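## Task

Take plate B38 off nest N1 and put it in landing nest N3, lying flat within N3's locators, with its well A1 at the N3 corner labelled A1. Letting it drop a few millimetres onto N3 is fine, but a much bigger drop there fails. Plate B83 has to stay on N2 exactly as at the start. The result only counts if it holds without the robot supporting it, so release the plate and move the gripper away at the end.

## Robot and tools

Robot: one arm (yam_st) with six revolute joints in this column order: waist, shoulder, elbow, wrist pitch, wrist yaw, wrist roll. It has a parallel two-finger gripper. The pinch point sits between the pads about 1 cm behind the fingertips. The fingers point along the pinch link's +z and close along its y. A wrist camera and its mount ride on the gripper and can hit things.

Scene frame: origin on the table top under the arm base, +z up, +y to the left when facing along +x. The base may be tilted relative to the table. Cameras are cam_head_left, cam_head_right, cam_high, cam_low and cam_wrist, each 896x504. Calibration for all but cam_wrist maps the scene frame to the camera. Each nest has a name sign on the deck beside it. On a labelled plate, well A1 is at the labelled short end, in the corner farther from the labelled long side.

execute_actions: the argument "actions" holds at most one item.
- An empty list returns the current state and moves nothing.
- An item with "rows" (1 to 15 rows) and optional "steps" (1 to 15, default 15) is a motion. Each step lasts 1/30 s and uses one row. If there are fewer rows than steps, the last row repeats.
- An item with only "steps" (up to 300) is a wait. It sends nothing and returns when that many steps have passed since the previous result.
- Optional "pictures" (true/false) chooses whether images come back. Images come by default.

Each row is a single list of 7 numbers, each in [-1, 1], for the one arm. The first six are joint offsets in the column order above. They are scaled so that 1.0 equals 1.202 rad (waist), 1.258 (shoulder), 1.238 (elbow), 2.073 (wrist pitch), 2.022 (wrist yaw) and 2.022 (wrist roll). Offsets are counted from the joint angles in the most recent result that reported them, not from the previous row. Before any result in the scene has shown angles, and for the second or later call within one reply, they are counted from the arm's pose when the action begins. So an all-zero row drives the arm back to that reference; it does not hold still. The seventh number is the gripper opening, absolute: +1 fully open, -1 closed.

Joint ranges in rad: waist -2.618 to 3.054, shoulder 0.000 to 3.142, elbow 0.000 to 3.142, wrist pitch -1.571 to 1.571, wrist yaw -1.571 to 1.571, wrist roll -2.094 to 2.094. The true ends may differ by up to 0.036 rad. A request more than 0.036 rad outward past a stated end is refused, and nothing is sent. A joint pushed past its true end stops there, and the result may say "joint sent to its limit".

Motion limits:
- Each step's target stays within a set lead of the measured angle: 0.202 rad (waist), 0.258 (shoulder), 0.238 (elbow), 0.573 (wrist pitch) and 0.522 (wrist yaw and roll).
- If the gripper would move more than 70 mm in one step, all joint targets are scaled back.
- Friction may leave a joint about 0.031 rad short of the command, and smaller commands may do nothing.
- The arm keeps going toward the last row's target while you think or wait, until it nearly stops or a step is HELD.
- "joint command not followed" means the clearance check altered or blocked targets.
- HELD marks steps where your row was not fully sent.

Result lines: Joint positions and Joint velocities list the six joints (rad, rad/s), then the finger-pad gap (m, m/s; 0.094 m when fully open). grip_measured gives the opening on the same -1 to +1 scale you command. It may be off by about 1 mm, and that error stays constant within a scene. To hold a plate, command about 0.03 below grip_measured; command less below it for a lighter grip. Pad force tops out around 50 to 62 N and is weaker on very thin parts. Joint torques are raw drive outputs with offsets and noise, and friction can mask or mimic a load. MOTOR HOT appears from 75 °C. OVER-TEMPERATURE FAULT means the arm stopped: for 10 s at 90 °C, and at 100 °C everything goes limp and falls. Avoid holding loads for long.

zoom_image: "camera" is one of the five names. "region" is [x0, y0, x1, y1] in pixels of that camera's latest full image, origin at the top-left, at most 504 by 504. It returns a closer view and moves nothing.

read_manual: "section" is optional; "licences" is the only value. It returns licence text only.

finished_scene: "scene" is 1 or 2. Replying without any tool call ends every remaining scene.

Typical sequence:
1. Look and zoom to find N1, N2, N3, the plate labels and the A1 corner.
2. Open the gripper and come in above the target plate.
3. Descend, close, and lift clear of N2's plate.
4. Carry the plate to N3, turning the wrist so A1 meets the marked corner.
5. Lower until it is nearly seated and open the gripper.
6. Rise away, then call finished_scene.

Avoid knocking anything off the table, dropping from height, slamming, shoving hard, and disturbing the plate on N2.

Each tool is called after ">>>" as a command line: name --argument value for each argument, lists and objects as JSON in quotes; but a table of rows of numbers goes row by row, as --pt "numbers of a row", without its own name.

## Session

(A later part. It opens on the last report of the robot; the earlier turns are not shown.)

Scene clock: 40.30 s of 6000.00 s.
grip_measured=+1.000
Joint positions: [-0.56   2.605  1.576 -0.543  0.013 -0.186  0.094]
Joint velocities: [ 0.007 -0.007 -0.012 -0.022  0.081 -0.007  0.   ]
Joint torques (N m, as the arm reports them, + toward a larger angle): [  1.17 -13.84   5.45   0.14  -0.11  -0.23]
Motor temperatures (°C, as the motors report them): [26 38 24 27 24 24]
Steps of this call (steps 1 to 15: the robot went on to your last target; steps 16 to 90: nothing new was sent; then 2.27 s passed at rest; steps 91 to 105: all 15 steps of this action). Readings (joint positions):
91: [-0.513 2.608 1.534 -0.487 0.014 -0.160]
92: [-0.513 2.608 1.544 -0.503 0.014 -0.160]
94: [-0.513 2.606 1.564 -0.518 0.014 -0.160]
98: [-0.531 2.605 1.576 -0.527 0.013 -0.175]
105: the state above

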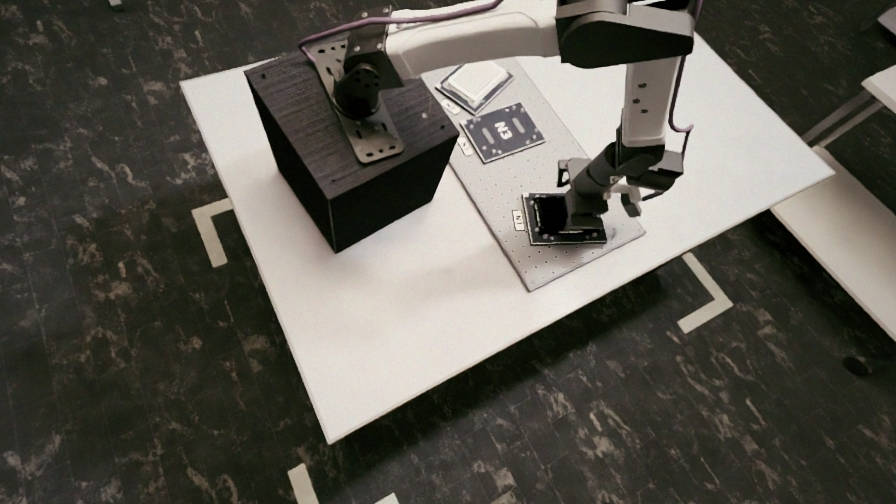

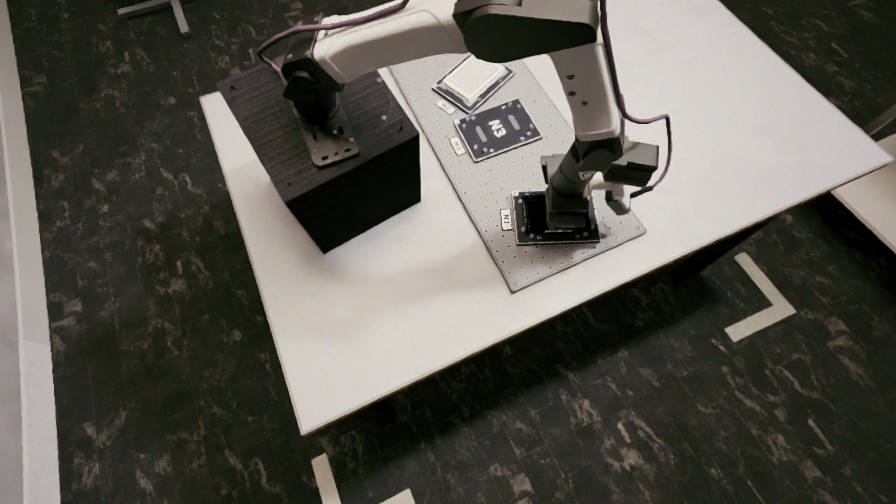

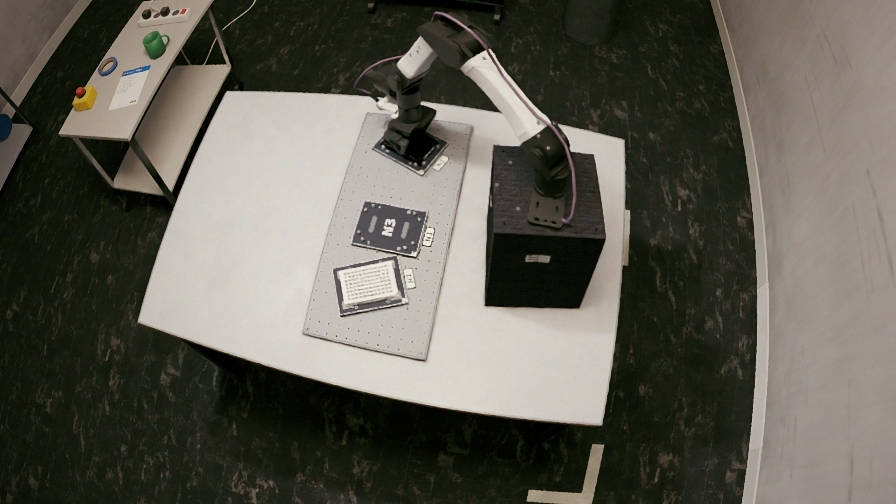

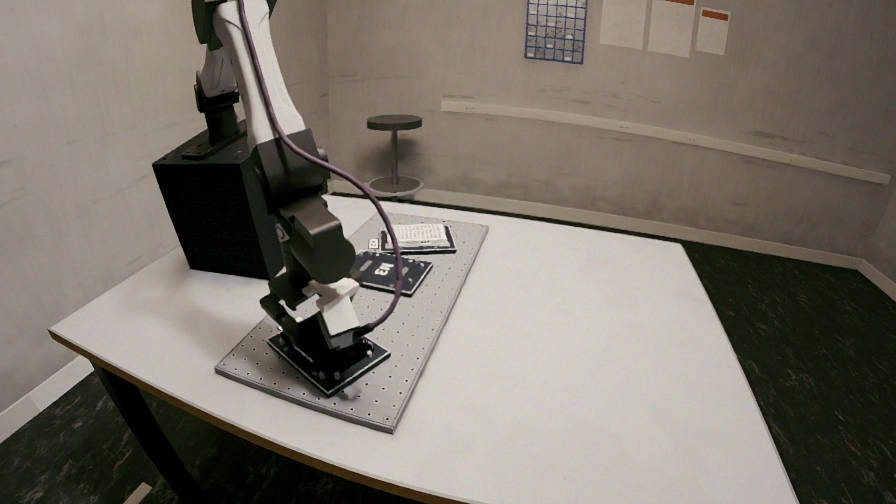

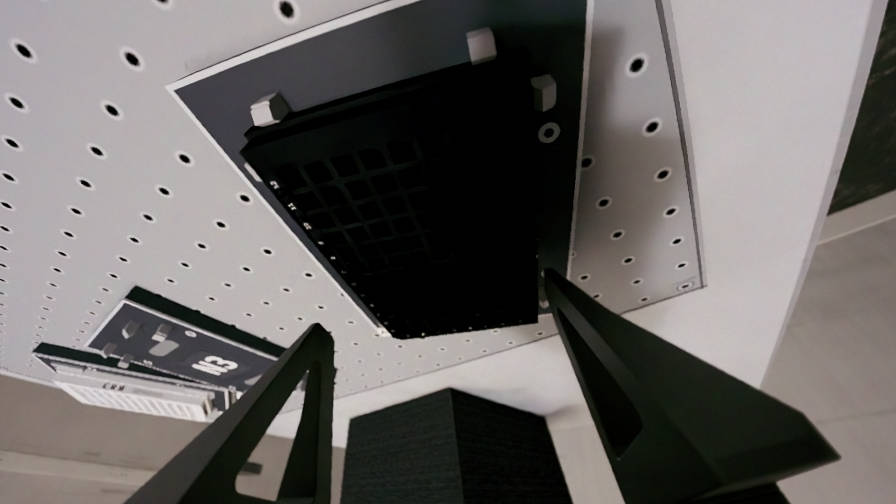

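>>> execute_actions --actions '[{"rows":[[0,0.02,0.02,0.01,0,0,1],[0,0.04,0.035,0.02,0,0,1]],"steps":15}]'

>>> zoom_image --camera "cam_low" --region '[220, 240, 420, 410]'

>>> zoom_image --camera "cam_high" --region '[340, 80, 480, 200]'

Scene clock: 43.07 s of 6000.00 s.
grip_measured=+1.000
Joint positions: [-0.56   2.636  1.601 -0.512  0.013 -0.19   0.094]
Joint velocities: [-0.012 -0.002  0.002 -0.066 -0.066 -0.081  0.   ]
Joint torques (N m, as the arm reports them, + toward a larger angle): [  1.01 -12.14   5.8    0.45  -0.15  -0.07]
Motor temperatures (°C, as the motors report them): [26 39 25 27 24 24]
Steps of this call (steps 1 to 15: the robot went on to your last target; steps 16 to 68: nothing new was sent; steps 69 to 83: all 15 steps of this action). Readings (joint positions):
69: [-0.560 2.605 1.576 -0.544 0.013 -0.190]
70: [-0.560 2.608 1.581 -0.543 0.013 -0.190]
72: [-0.560 2.623 1.597 -0.529 0.013 -0.190]
76: [-0.560 2.635 1.601 -0.516 0.013 -0.190]
83: the state above

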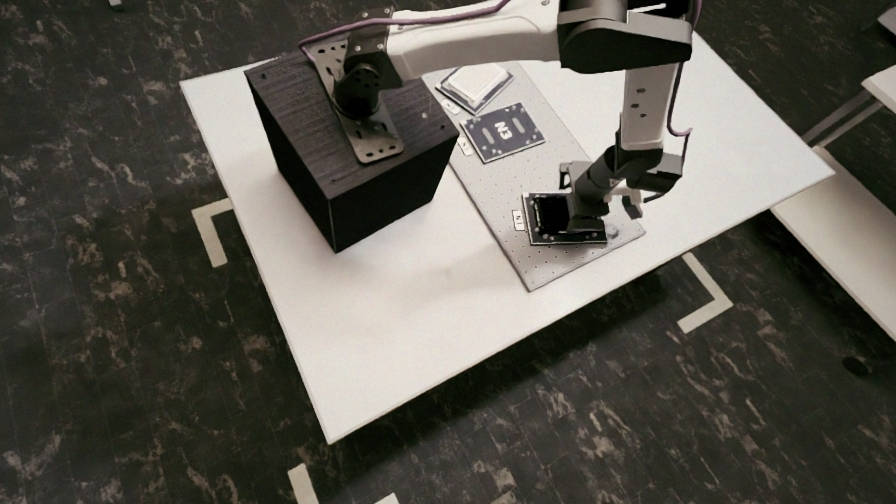

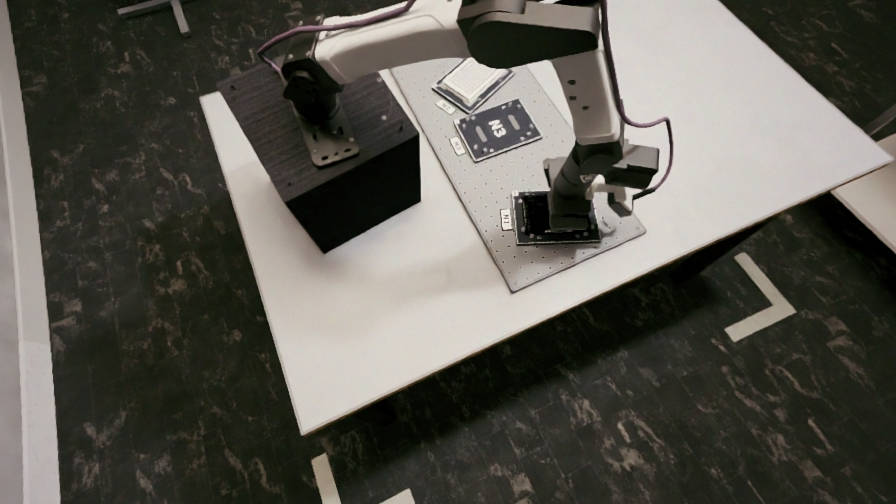

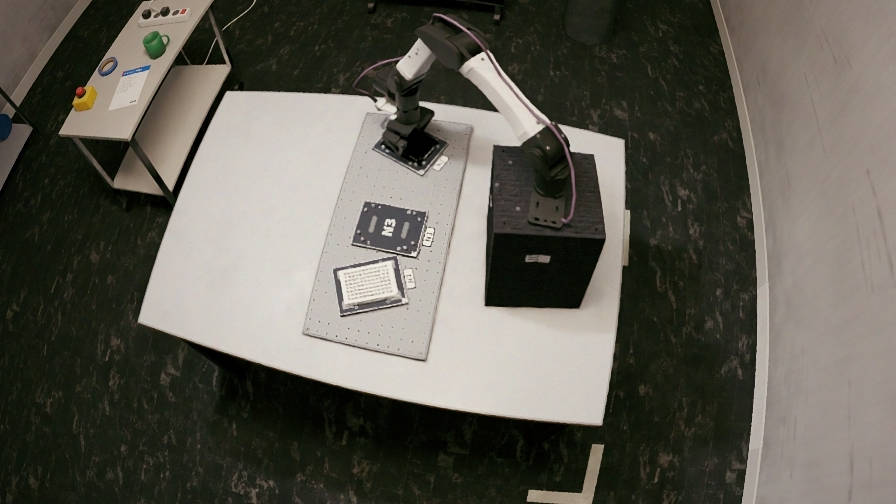

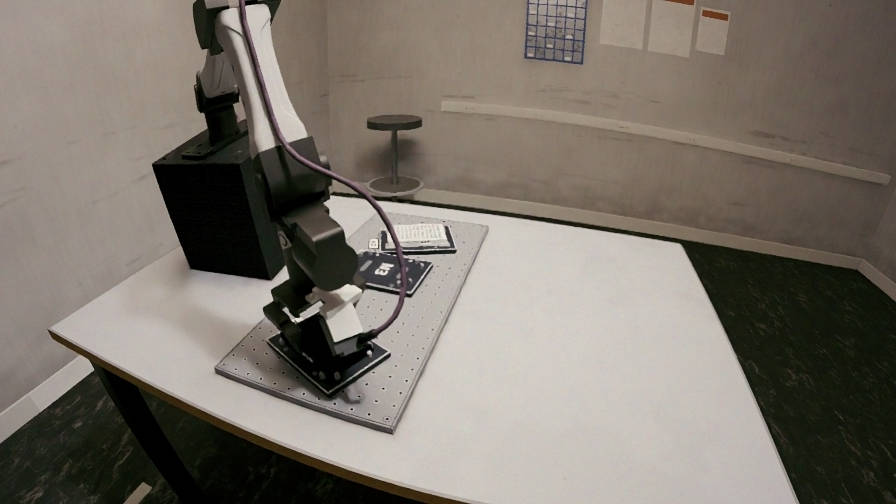

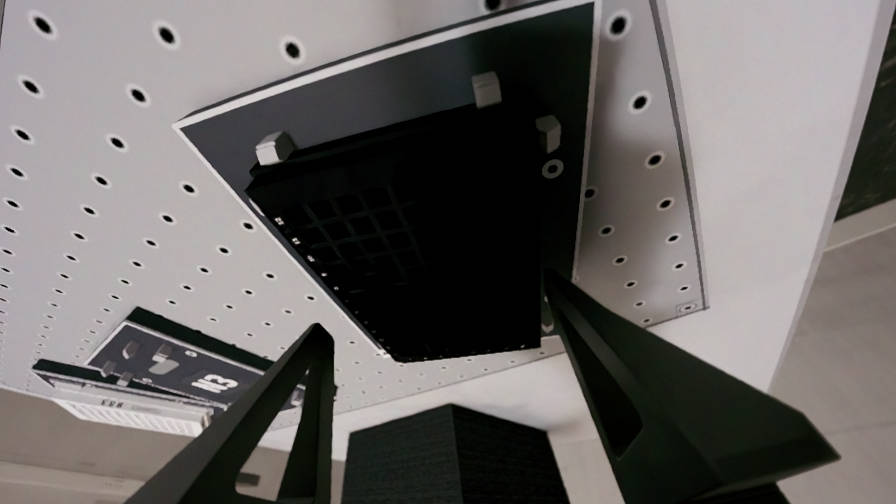

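Region (220, 240, 420, 410) of cam_low's 896x504 image, scaled by 2.520, with more detail than that image has; it fills the top 428 rows of this view, and the rest is white.

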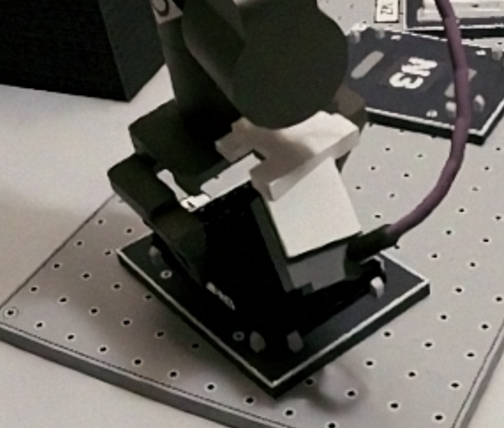

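Region (340, 80, 480, 200) of cam_high's 896x504 image, scaled by 3.600, with more detail than that image has; it fills the top 432 rows of this view, and the rest is white.

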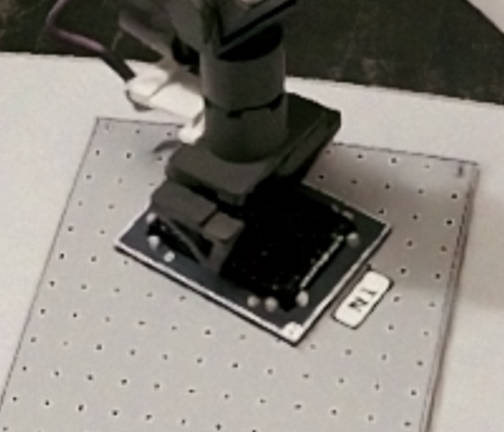

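>>> execute_actions --actions '[{"rows":[[0,0.02,0,0.008,0,0,1],[0,0.042,0,0.016,0,0,1]],"steps":15}]'

>>> zoom_image --camera "cam_high" --region '[340, 80, 480, 200]'

>>> zoom_image --camera "cam_head_right" --region '[480, 120, 680, 270]'

Scene clock: 49.67 s of 6000.00 s.
grip_measured=+1.000
Joint positions: [-0.56   2.665  1.601 -0.484  0.019 -0.191  0.094]
Joint velocities: [ 0.007  0.002 -0.007 -0.051 -0.007  0.007  0.   ]
Joint torques (N m, as the arm reports them, + toward a larger angle): [  1.   -11.82   4.29   0.39  -0.23  -0.11]
Motor temperatures (°C, as the motors report them): [26 40 25 27 24 24]
Steps of this call (steps 1 to 15: the robot went on to your last target; steps 16 to 90: nothing new was sent; then 3.10 s passed at rest; steps 91 to 105: all 15 steps of this action). Readings (joint positions):
91: [-0.560 2.636 1.601 -0.510 0.013 -0.190]
92: [-0.560 2.639 1.601 -0.507 0.013 -0.190]
94: [-0.560 2.650 1.601 -0.495 0.013 -0.190]
98: [-0.560 2.664 1.601 -0.485 0.019 -0.191]
105: the state above

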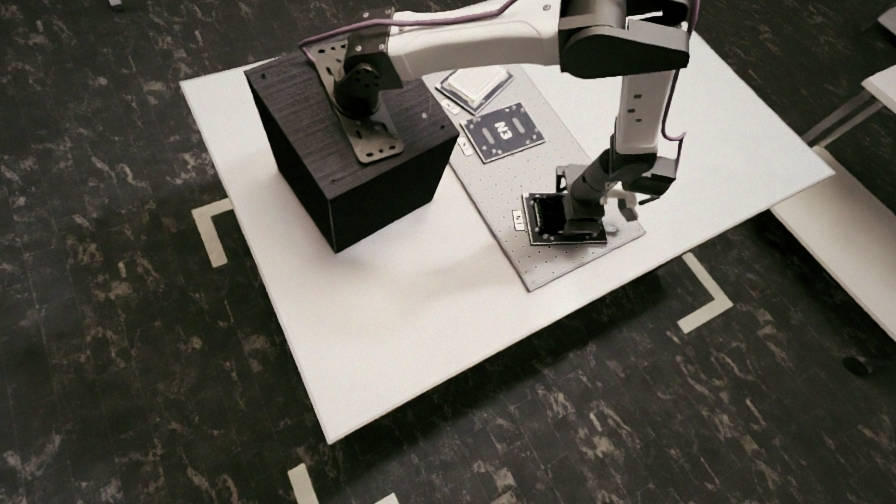

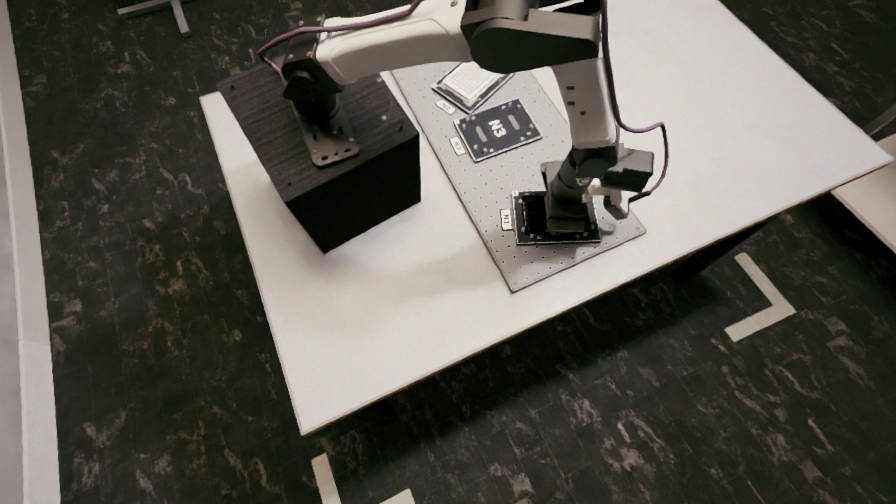

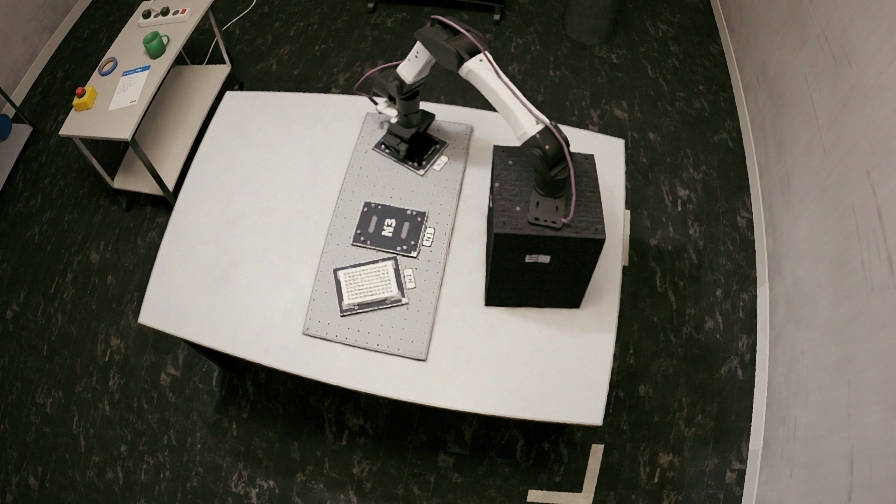

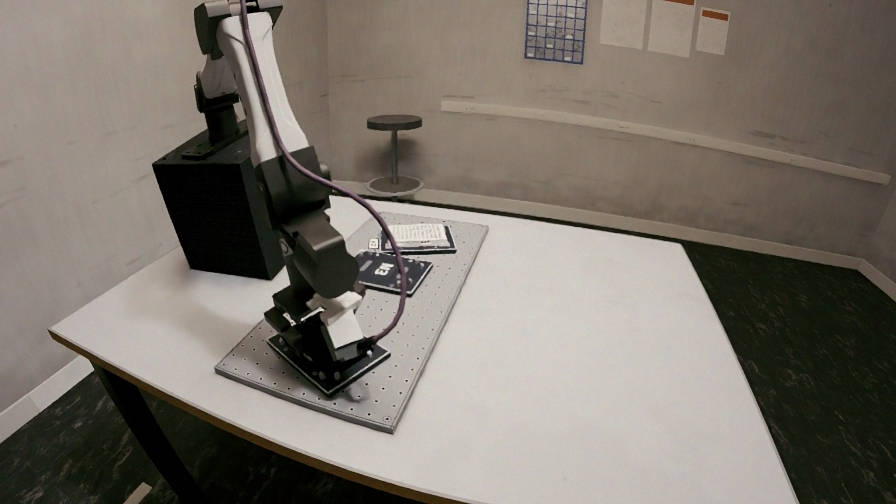

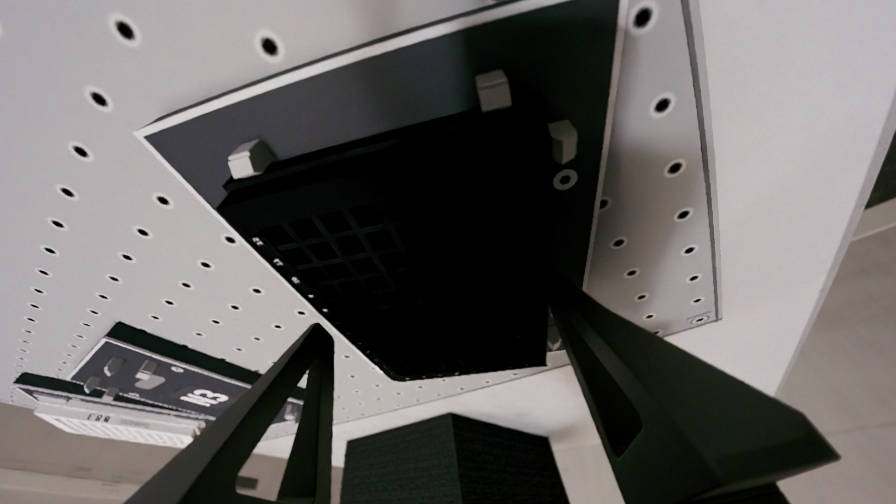

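Region (340, 80, 480, 200) of cam_high's 896x504 image, scaled by 3.600, with more detail than that image has; it fills the top 432 rows of this view, and the rest is white.

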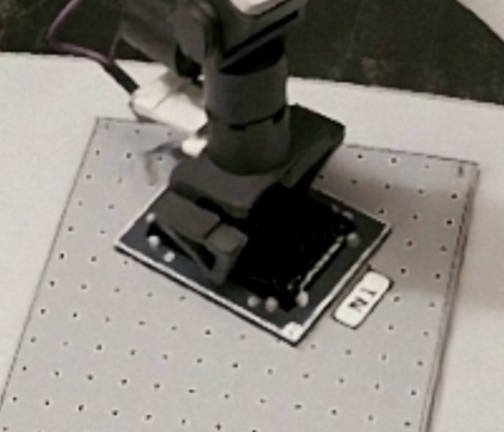

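Region (480, 120, 680, 270) of cam_head_right's 896x504 image, scaled by 2.520, with more detail than that image has; it fills the top 378 rows of this view, and the rest is white.

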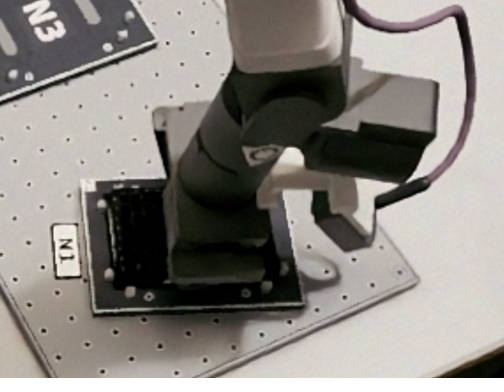

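>>> execute_actions --actions '[{"rows":[[0,0.02,0.015,0,0,0,1],[0,0.04,0.029,0,0,0,1]],"steps":15}]'

>>> zoom_image --camera "cam_low" --region '[220, 240, 420, 410]'

Scene clock: 51.83 s of 6000.00 s.
grip_measured=+1.000
Joint positions: [-0.56   2.675  1.62  -0.499  0.021 -0.19   0.094]
Joint velocities: [-0.002 -0.007  0.002  0.037 -0.051  0.051  0.   ]
Joint torques (N m, as the arm reports them, + toward a larger angle): [  1.03 -10.65   5.58   0.45  -0.17  -0.11]
Motor temperatures (°C, as the motors report them): [26 40 25 27 24 24]
Steps of this call (steps 1 to 15: the robot went on to your last target; steps 16 to 50: nothing new was sent; steps 51 to 65: all 15 steps of this action). Readings (joint positions):
51: [-0.560 2.665 1.601 -0.484 0.019 -0.191]
52: [-0.560 2.669 1.605 -0.486 0.020 -0.191]
54: [-0.560 2.673 1.616 -0.494 0.021 -0.190]
58: [-0.560 2.675 1.620 -0.499 0.021 -0.190]
65: the state above

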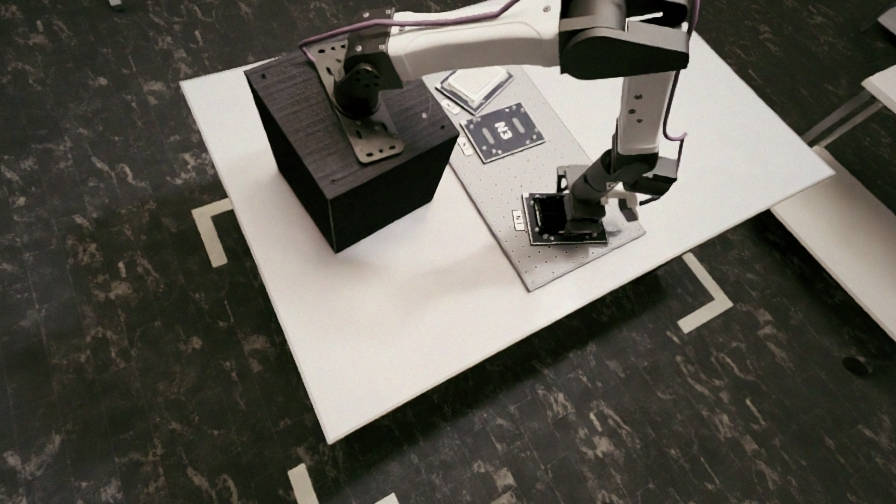

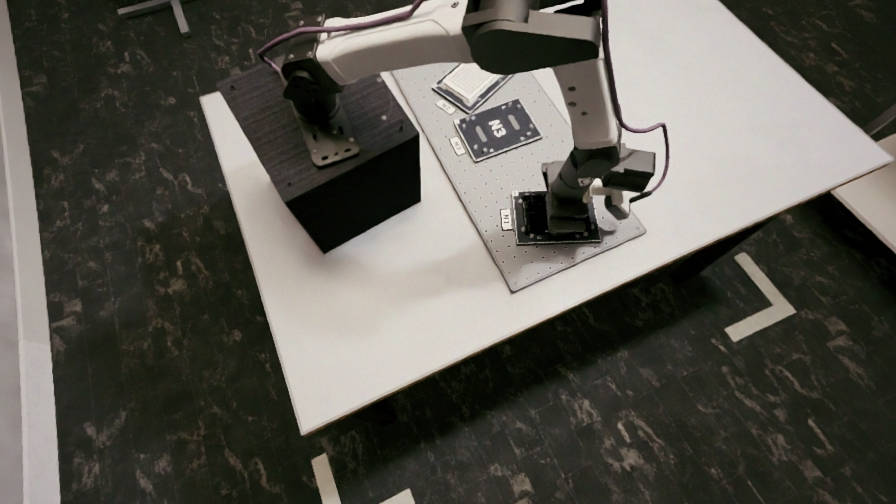

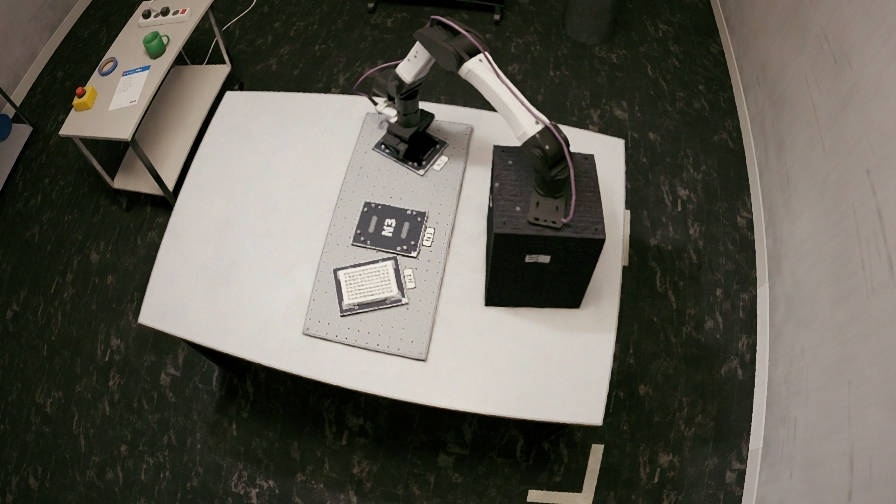

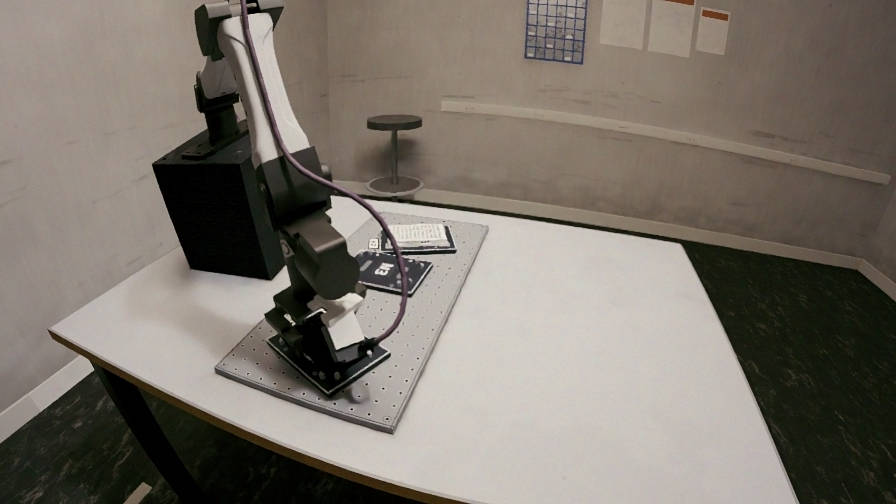

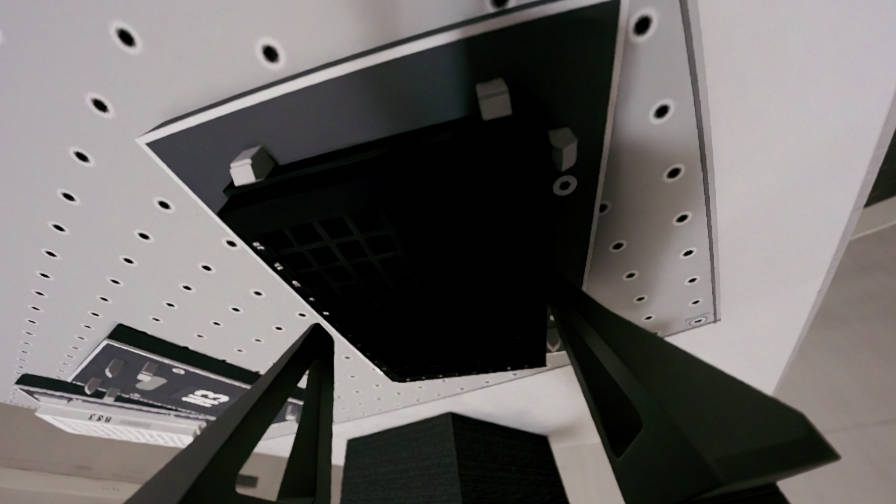

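Region (220, 240, 420, 410) of cam_low's 896x504 image, scaled by 2.520, with more detail than that image has; it fills the top 428 rows of this view, and the rest is white.

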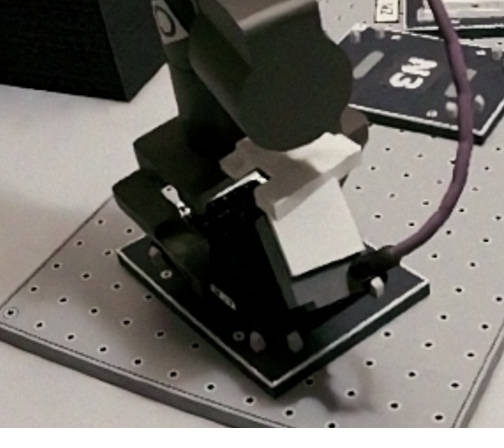

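>>> execute_actions --actions '[{"rows":[[0,-0.03,0,0,0,0,1],[0,-0.03,0,0,0,0,1],[0,-0.03,0,0,0,0,1],[0,-0.03,0,0,0,0,1],[0,-0.03,0,0,0,0,1],[0,-0.03,0,0,0,0,1],[-0.013,-0.03,0,0,0,0,1]],"steps":15}]'

Scene clock: 53.70 s of 6000.00 s.
grip_measured=+1.000
Joint positions: [-0.571  2.661  1.62  -0.5    0.021 -0.19   0.094]
Joint velocities: [-0.012  0.002 -0.012  0.037  0.037 -0.007  0.   ]
Joint torques (N m, as the arm reports them, + toward a larger angle): [  0.79 -15.66   4.39   0.33  -0.17  -0.11]
Motor temperatures (°C, as the motors report them): [26 40 25 26 24 24]
Steps of this call (steps 1 to 15: the robot went on to your last target; steps 16 to 41: nothing new was sent; steps 42 to 56: all 15 steps of this action). Readings (joint positions):
42: [-0.560 2.673 1.620 -0.500 0.021 -0.190]
43: [-0.560 2.671 1.620 -0.500 0.021 -0.190]
45: [-0.560 2.666 1.620 -0.500 0.021 -0.190]
49: [-0.562 2.661 1.620 -0.500 0.021 -0.190]
56: the state above

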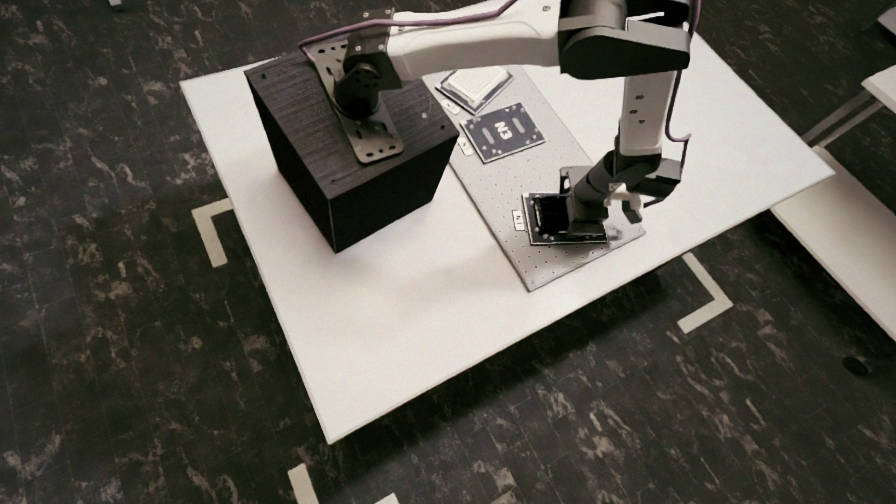

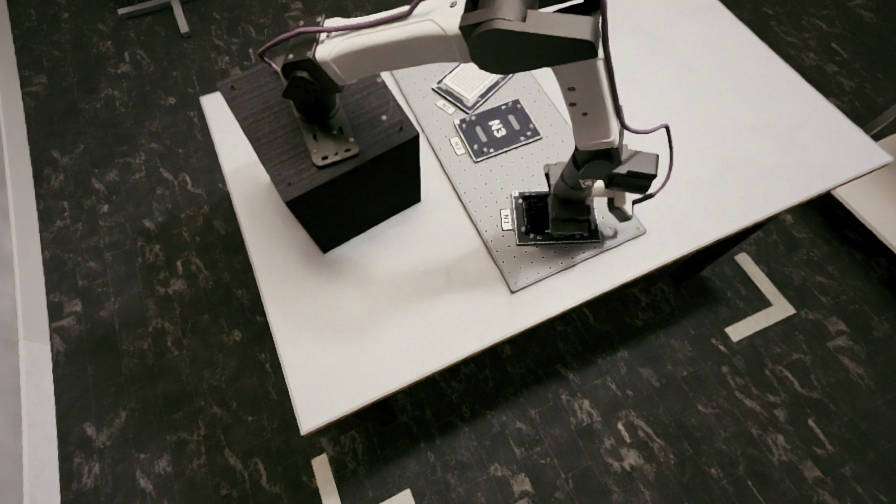

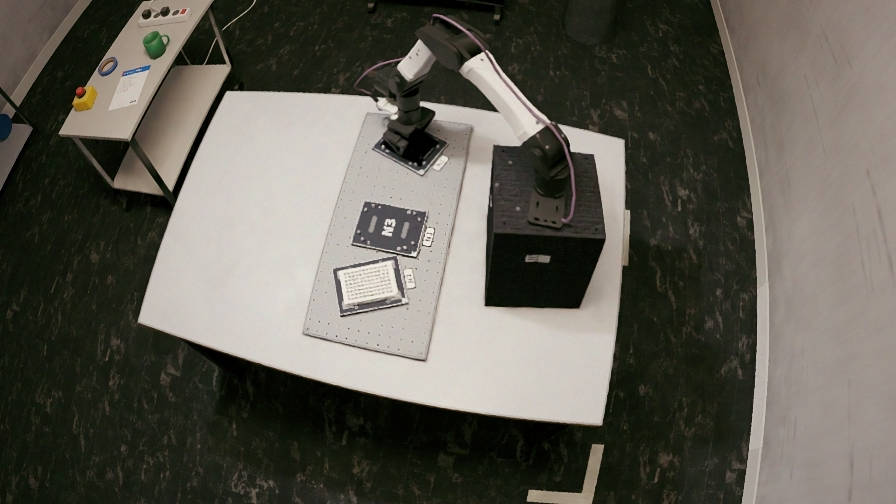

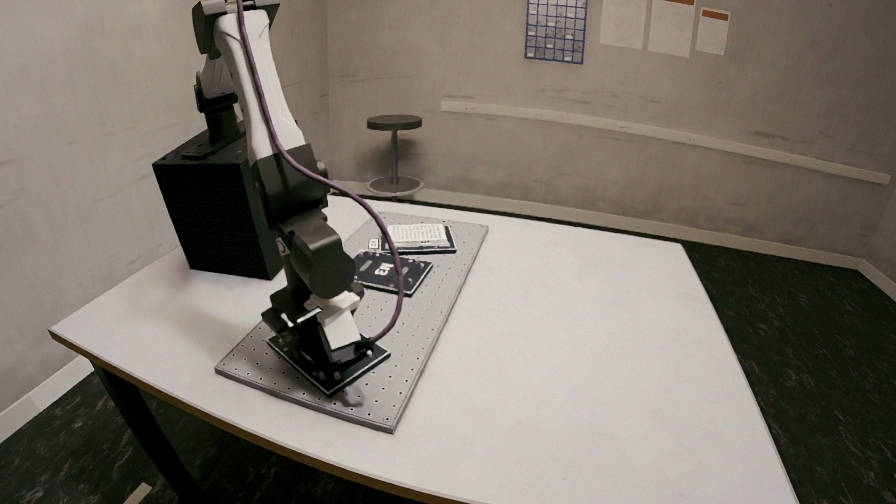

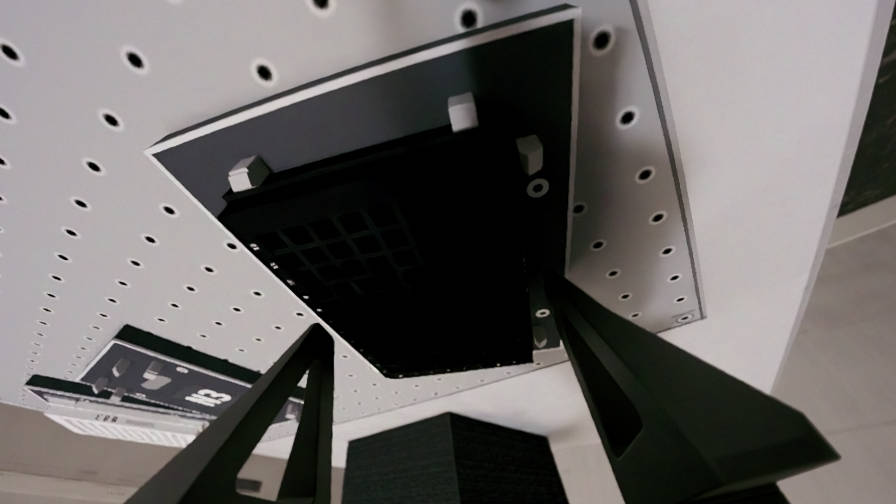

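>>> execute_actions --actions '[{"rows":[[0,0.02,0,0,0,0,1],[0,0.045,0,0.01,0,0,1]],"steps":15}]'

>>> zoom_image --camera "cam_high" --region '[340, 80, 480, 200]'

>>> zoom_image --camera "cam_low" --region '[220, 240, 420, 410]'

Scene clock: 55.77 s of 6000.00 s.
grip_measured=+1.000
Joint positions: [-0.568  2.675  1.62  -0.484  0.024 -0.191  0.094]
Joint velocities: [-0.002 -0.002 -0.007  0.022  0.007  0.007  0.   ]
Joint torques (N m, as the arm reports them, + toward a larger angle): [  0.83 -10.61   4.36   0.36  -0.19  -0.1 ]
Motor temperatures (°C, as the motors report them): [26 41 25 26 24 24]
Steps of this call (steps 1 to 15: the robot went on to your last target; steps 16 to 47: nothing new was sent; steps 48 to 62: all 15 steps of this action). Readings (joint positions):
48: [-0.571 2.661 1.620 -0.500 0.021 -0.190]
49: [-0.571 2.664 1.620 -0.498 0.021 -0.190]
51: [-0.571 2.675 1.620 -0.489 0.022 -0.191]
55: [-0.568 2.675 1.620 -0.484 0.024 -0.191]
62: the state above

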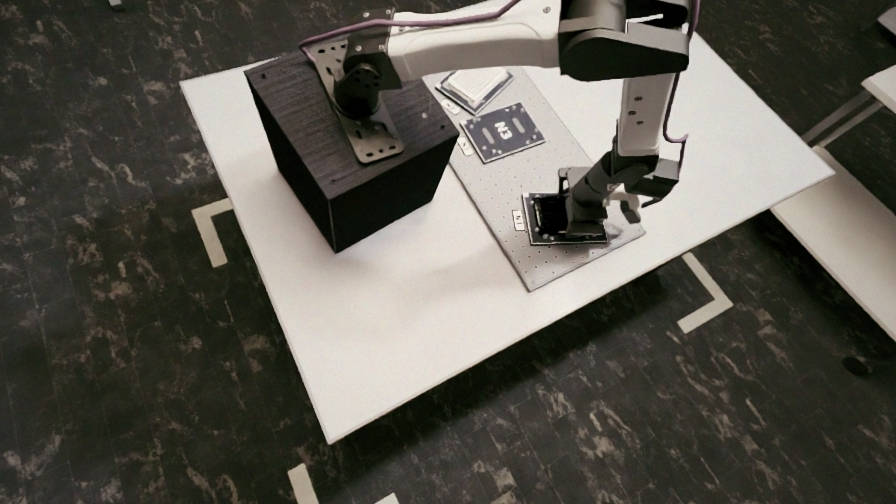

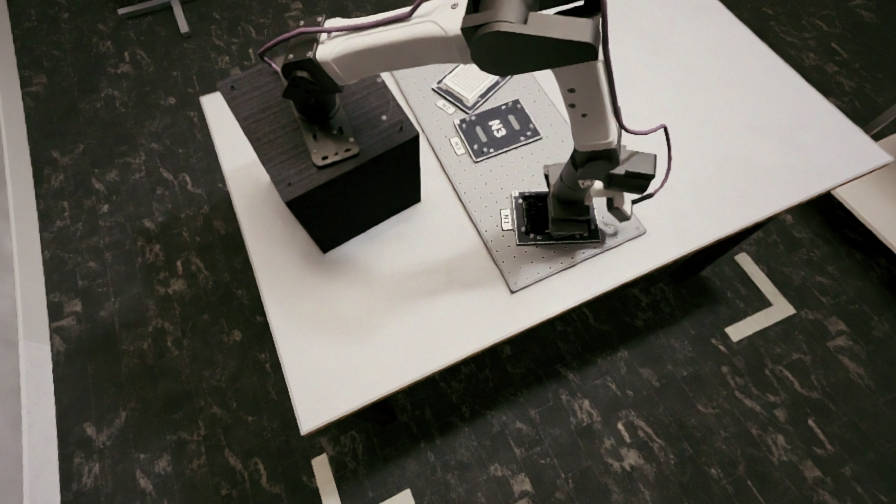

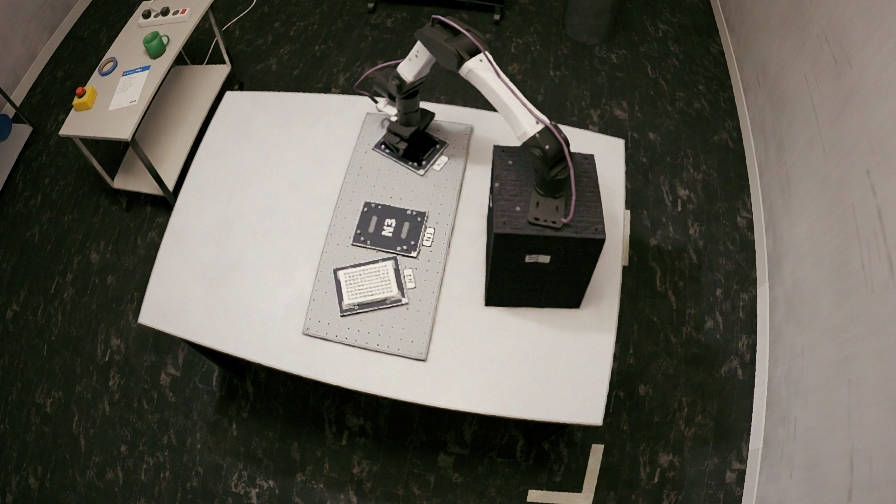

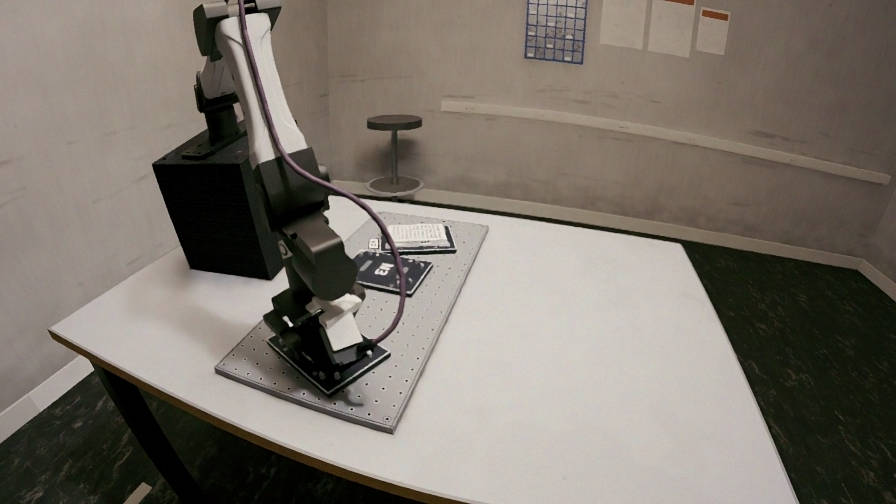

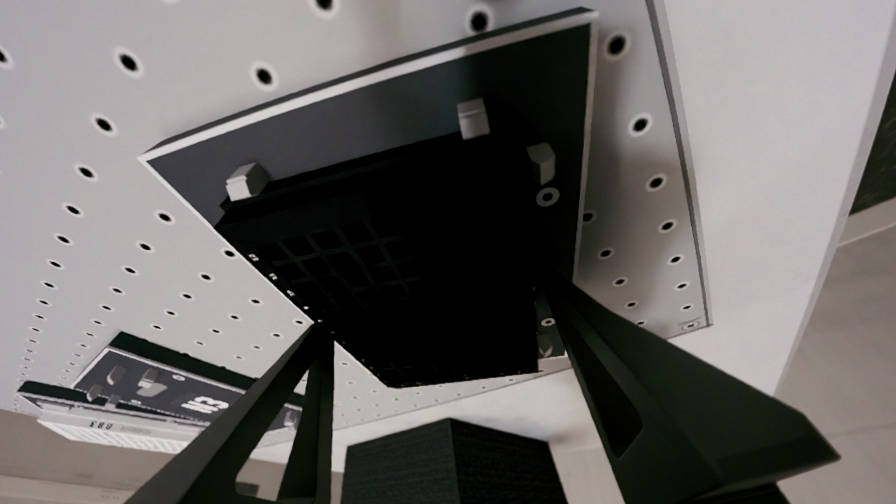

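Region (340, 80, 480, 200) of cam_high's 896x504 image, scaled by 3.600, with more detail than that image has; it fills the top 432 rows of this view, and the rest is white.

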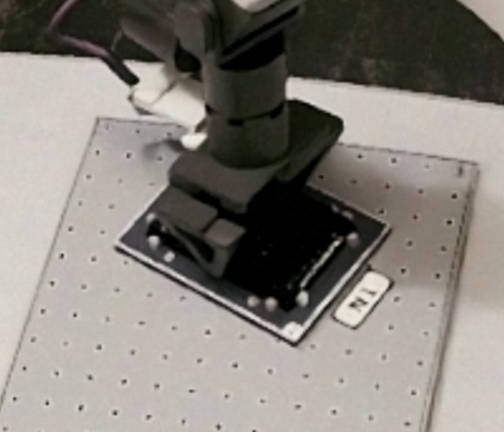

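Region (220, 240, 420, 410) of cam_low's 896x504 image, scaled by 2.520, with more detail than that image has; it fills the top 428 rows of this view, and the rest is white.

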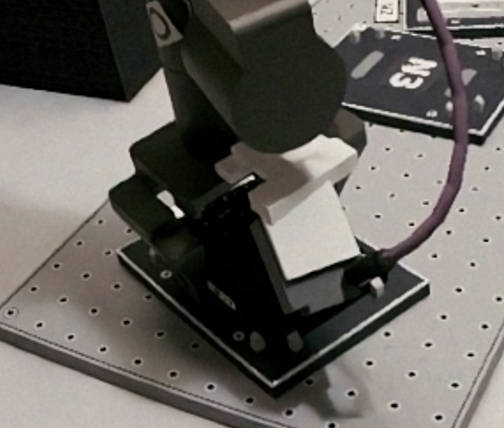

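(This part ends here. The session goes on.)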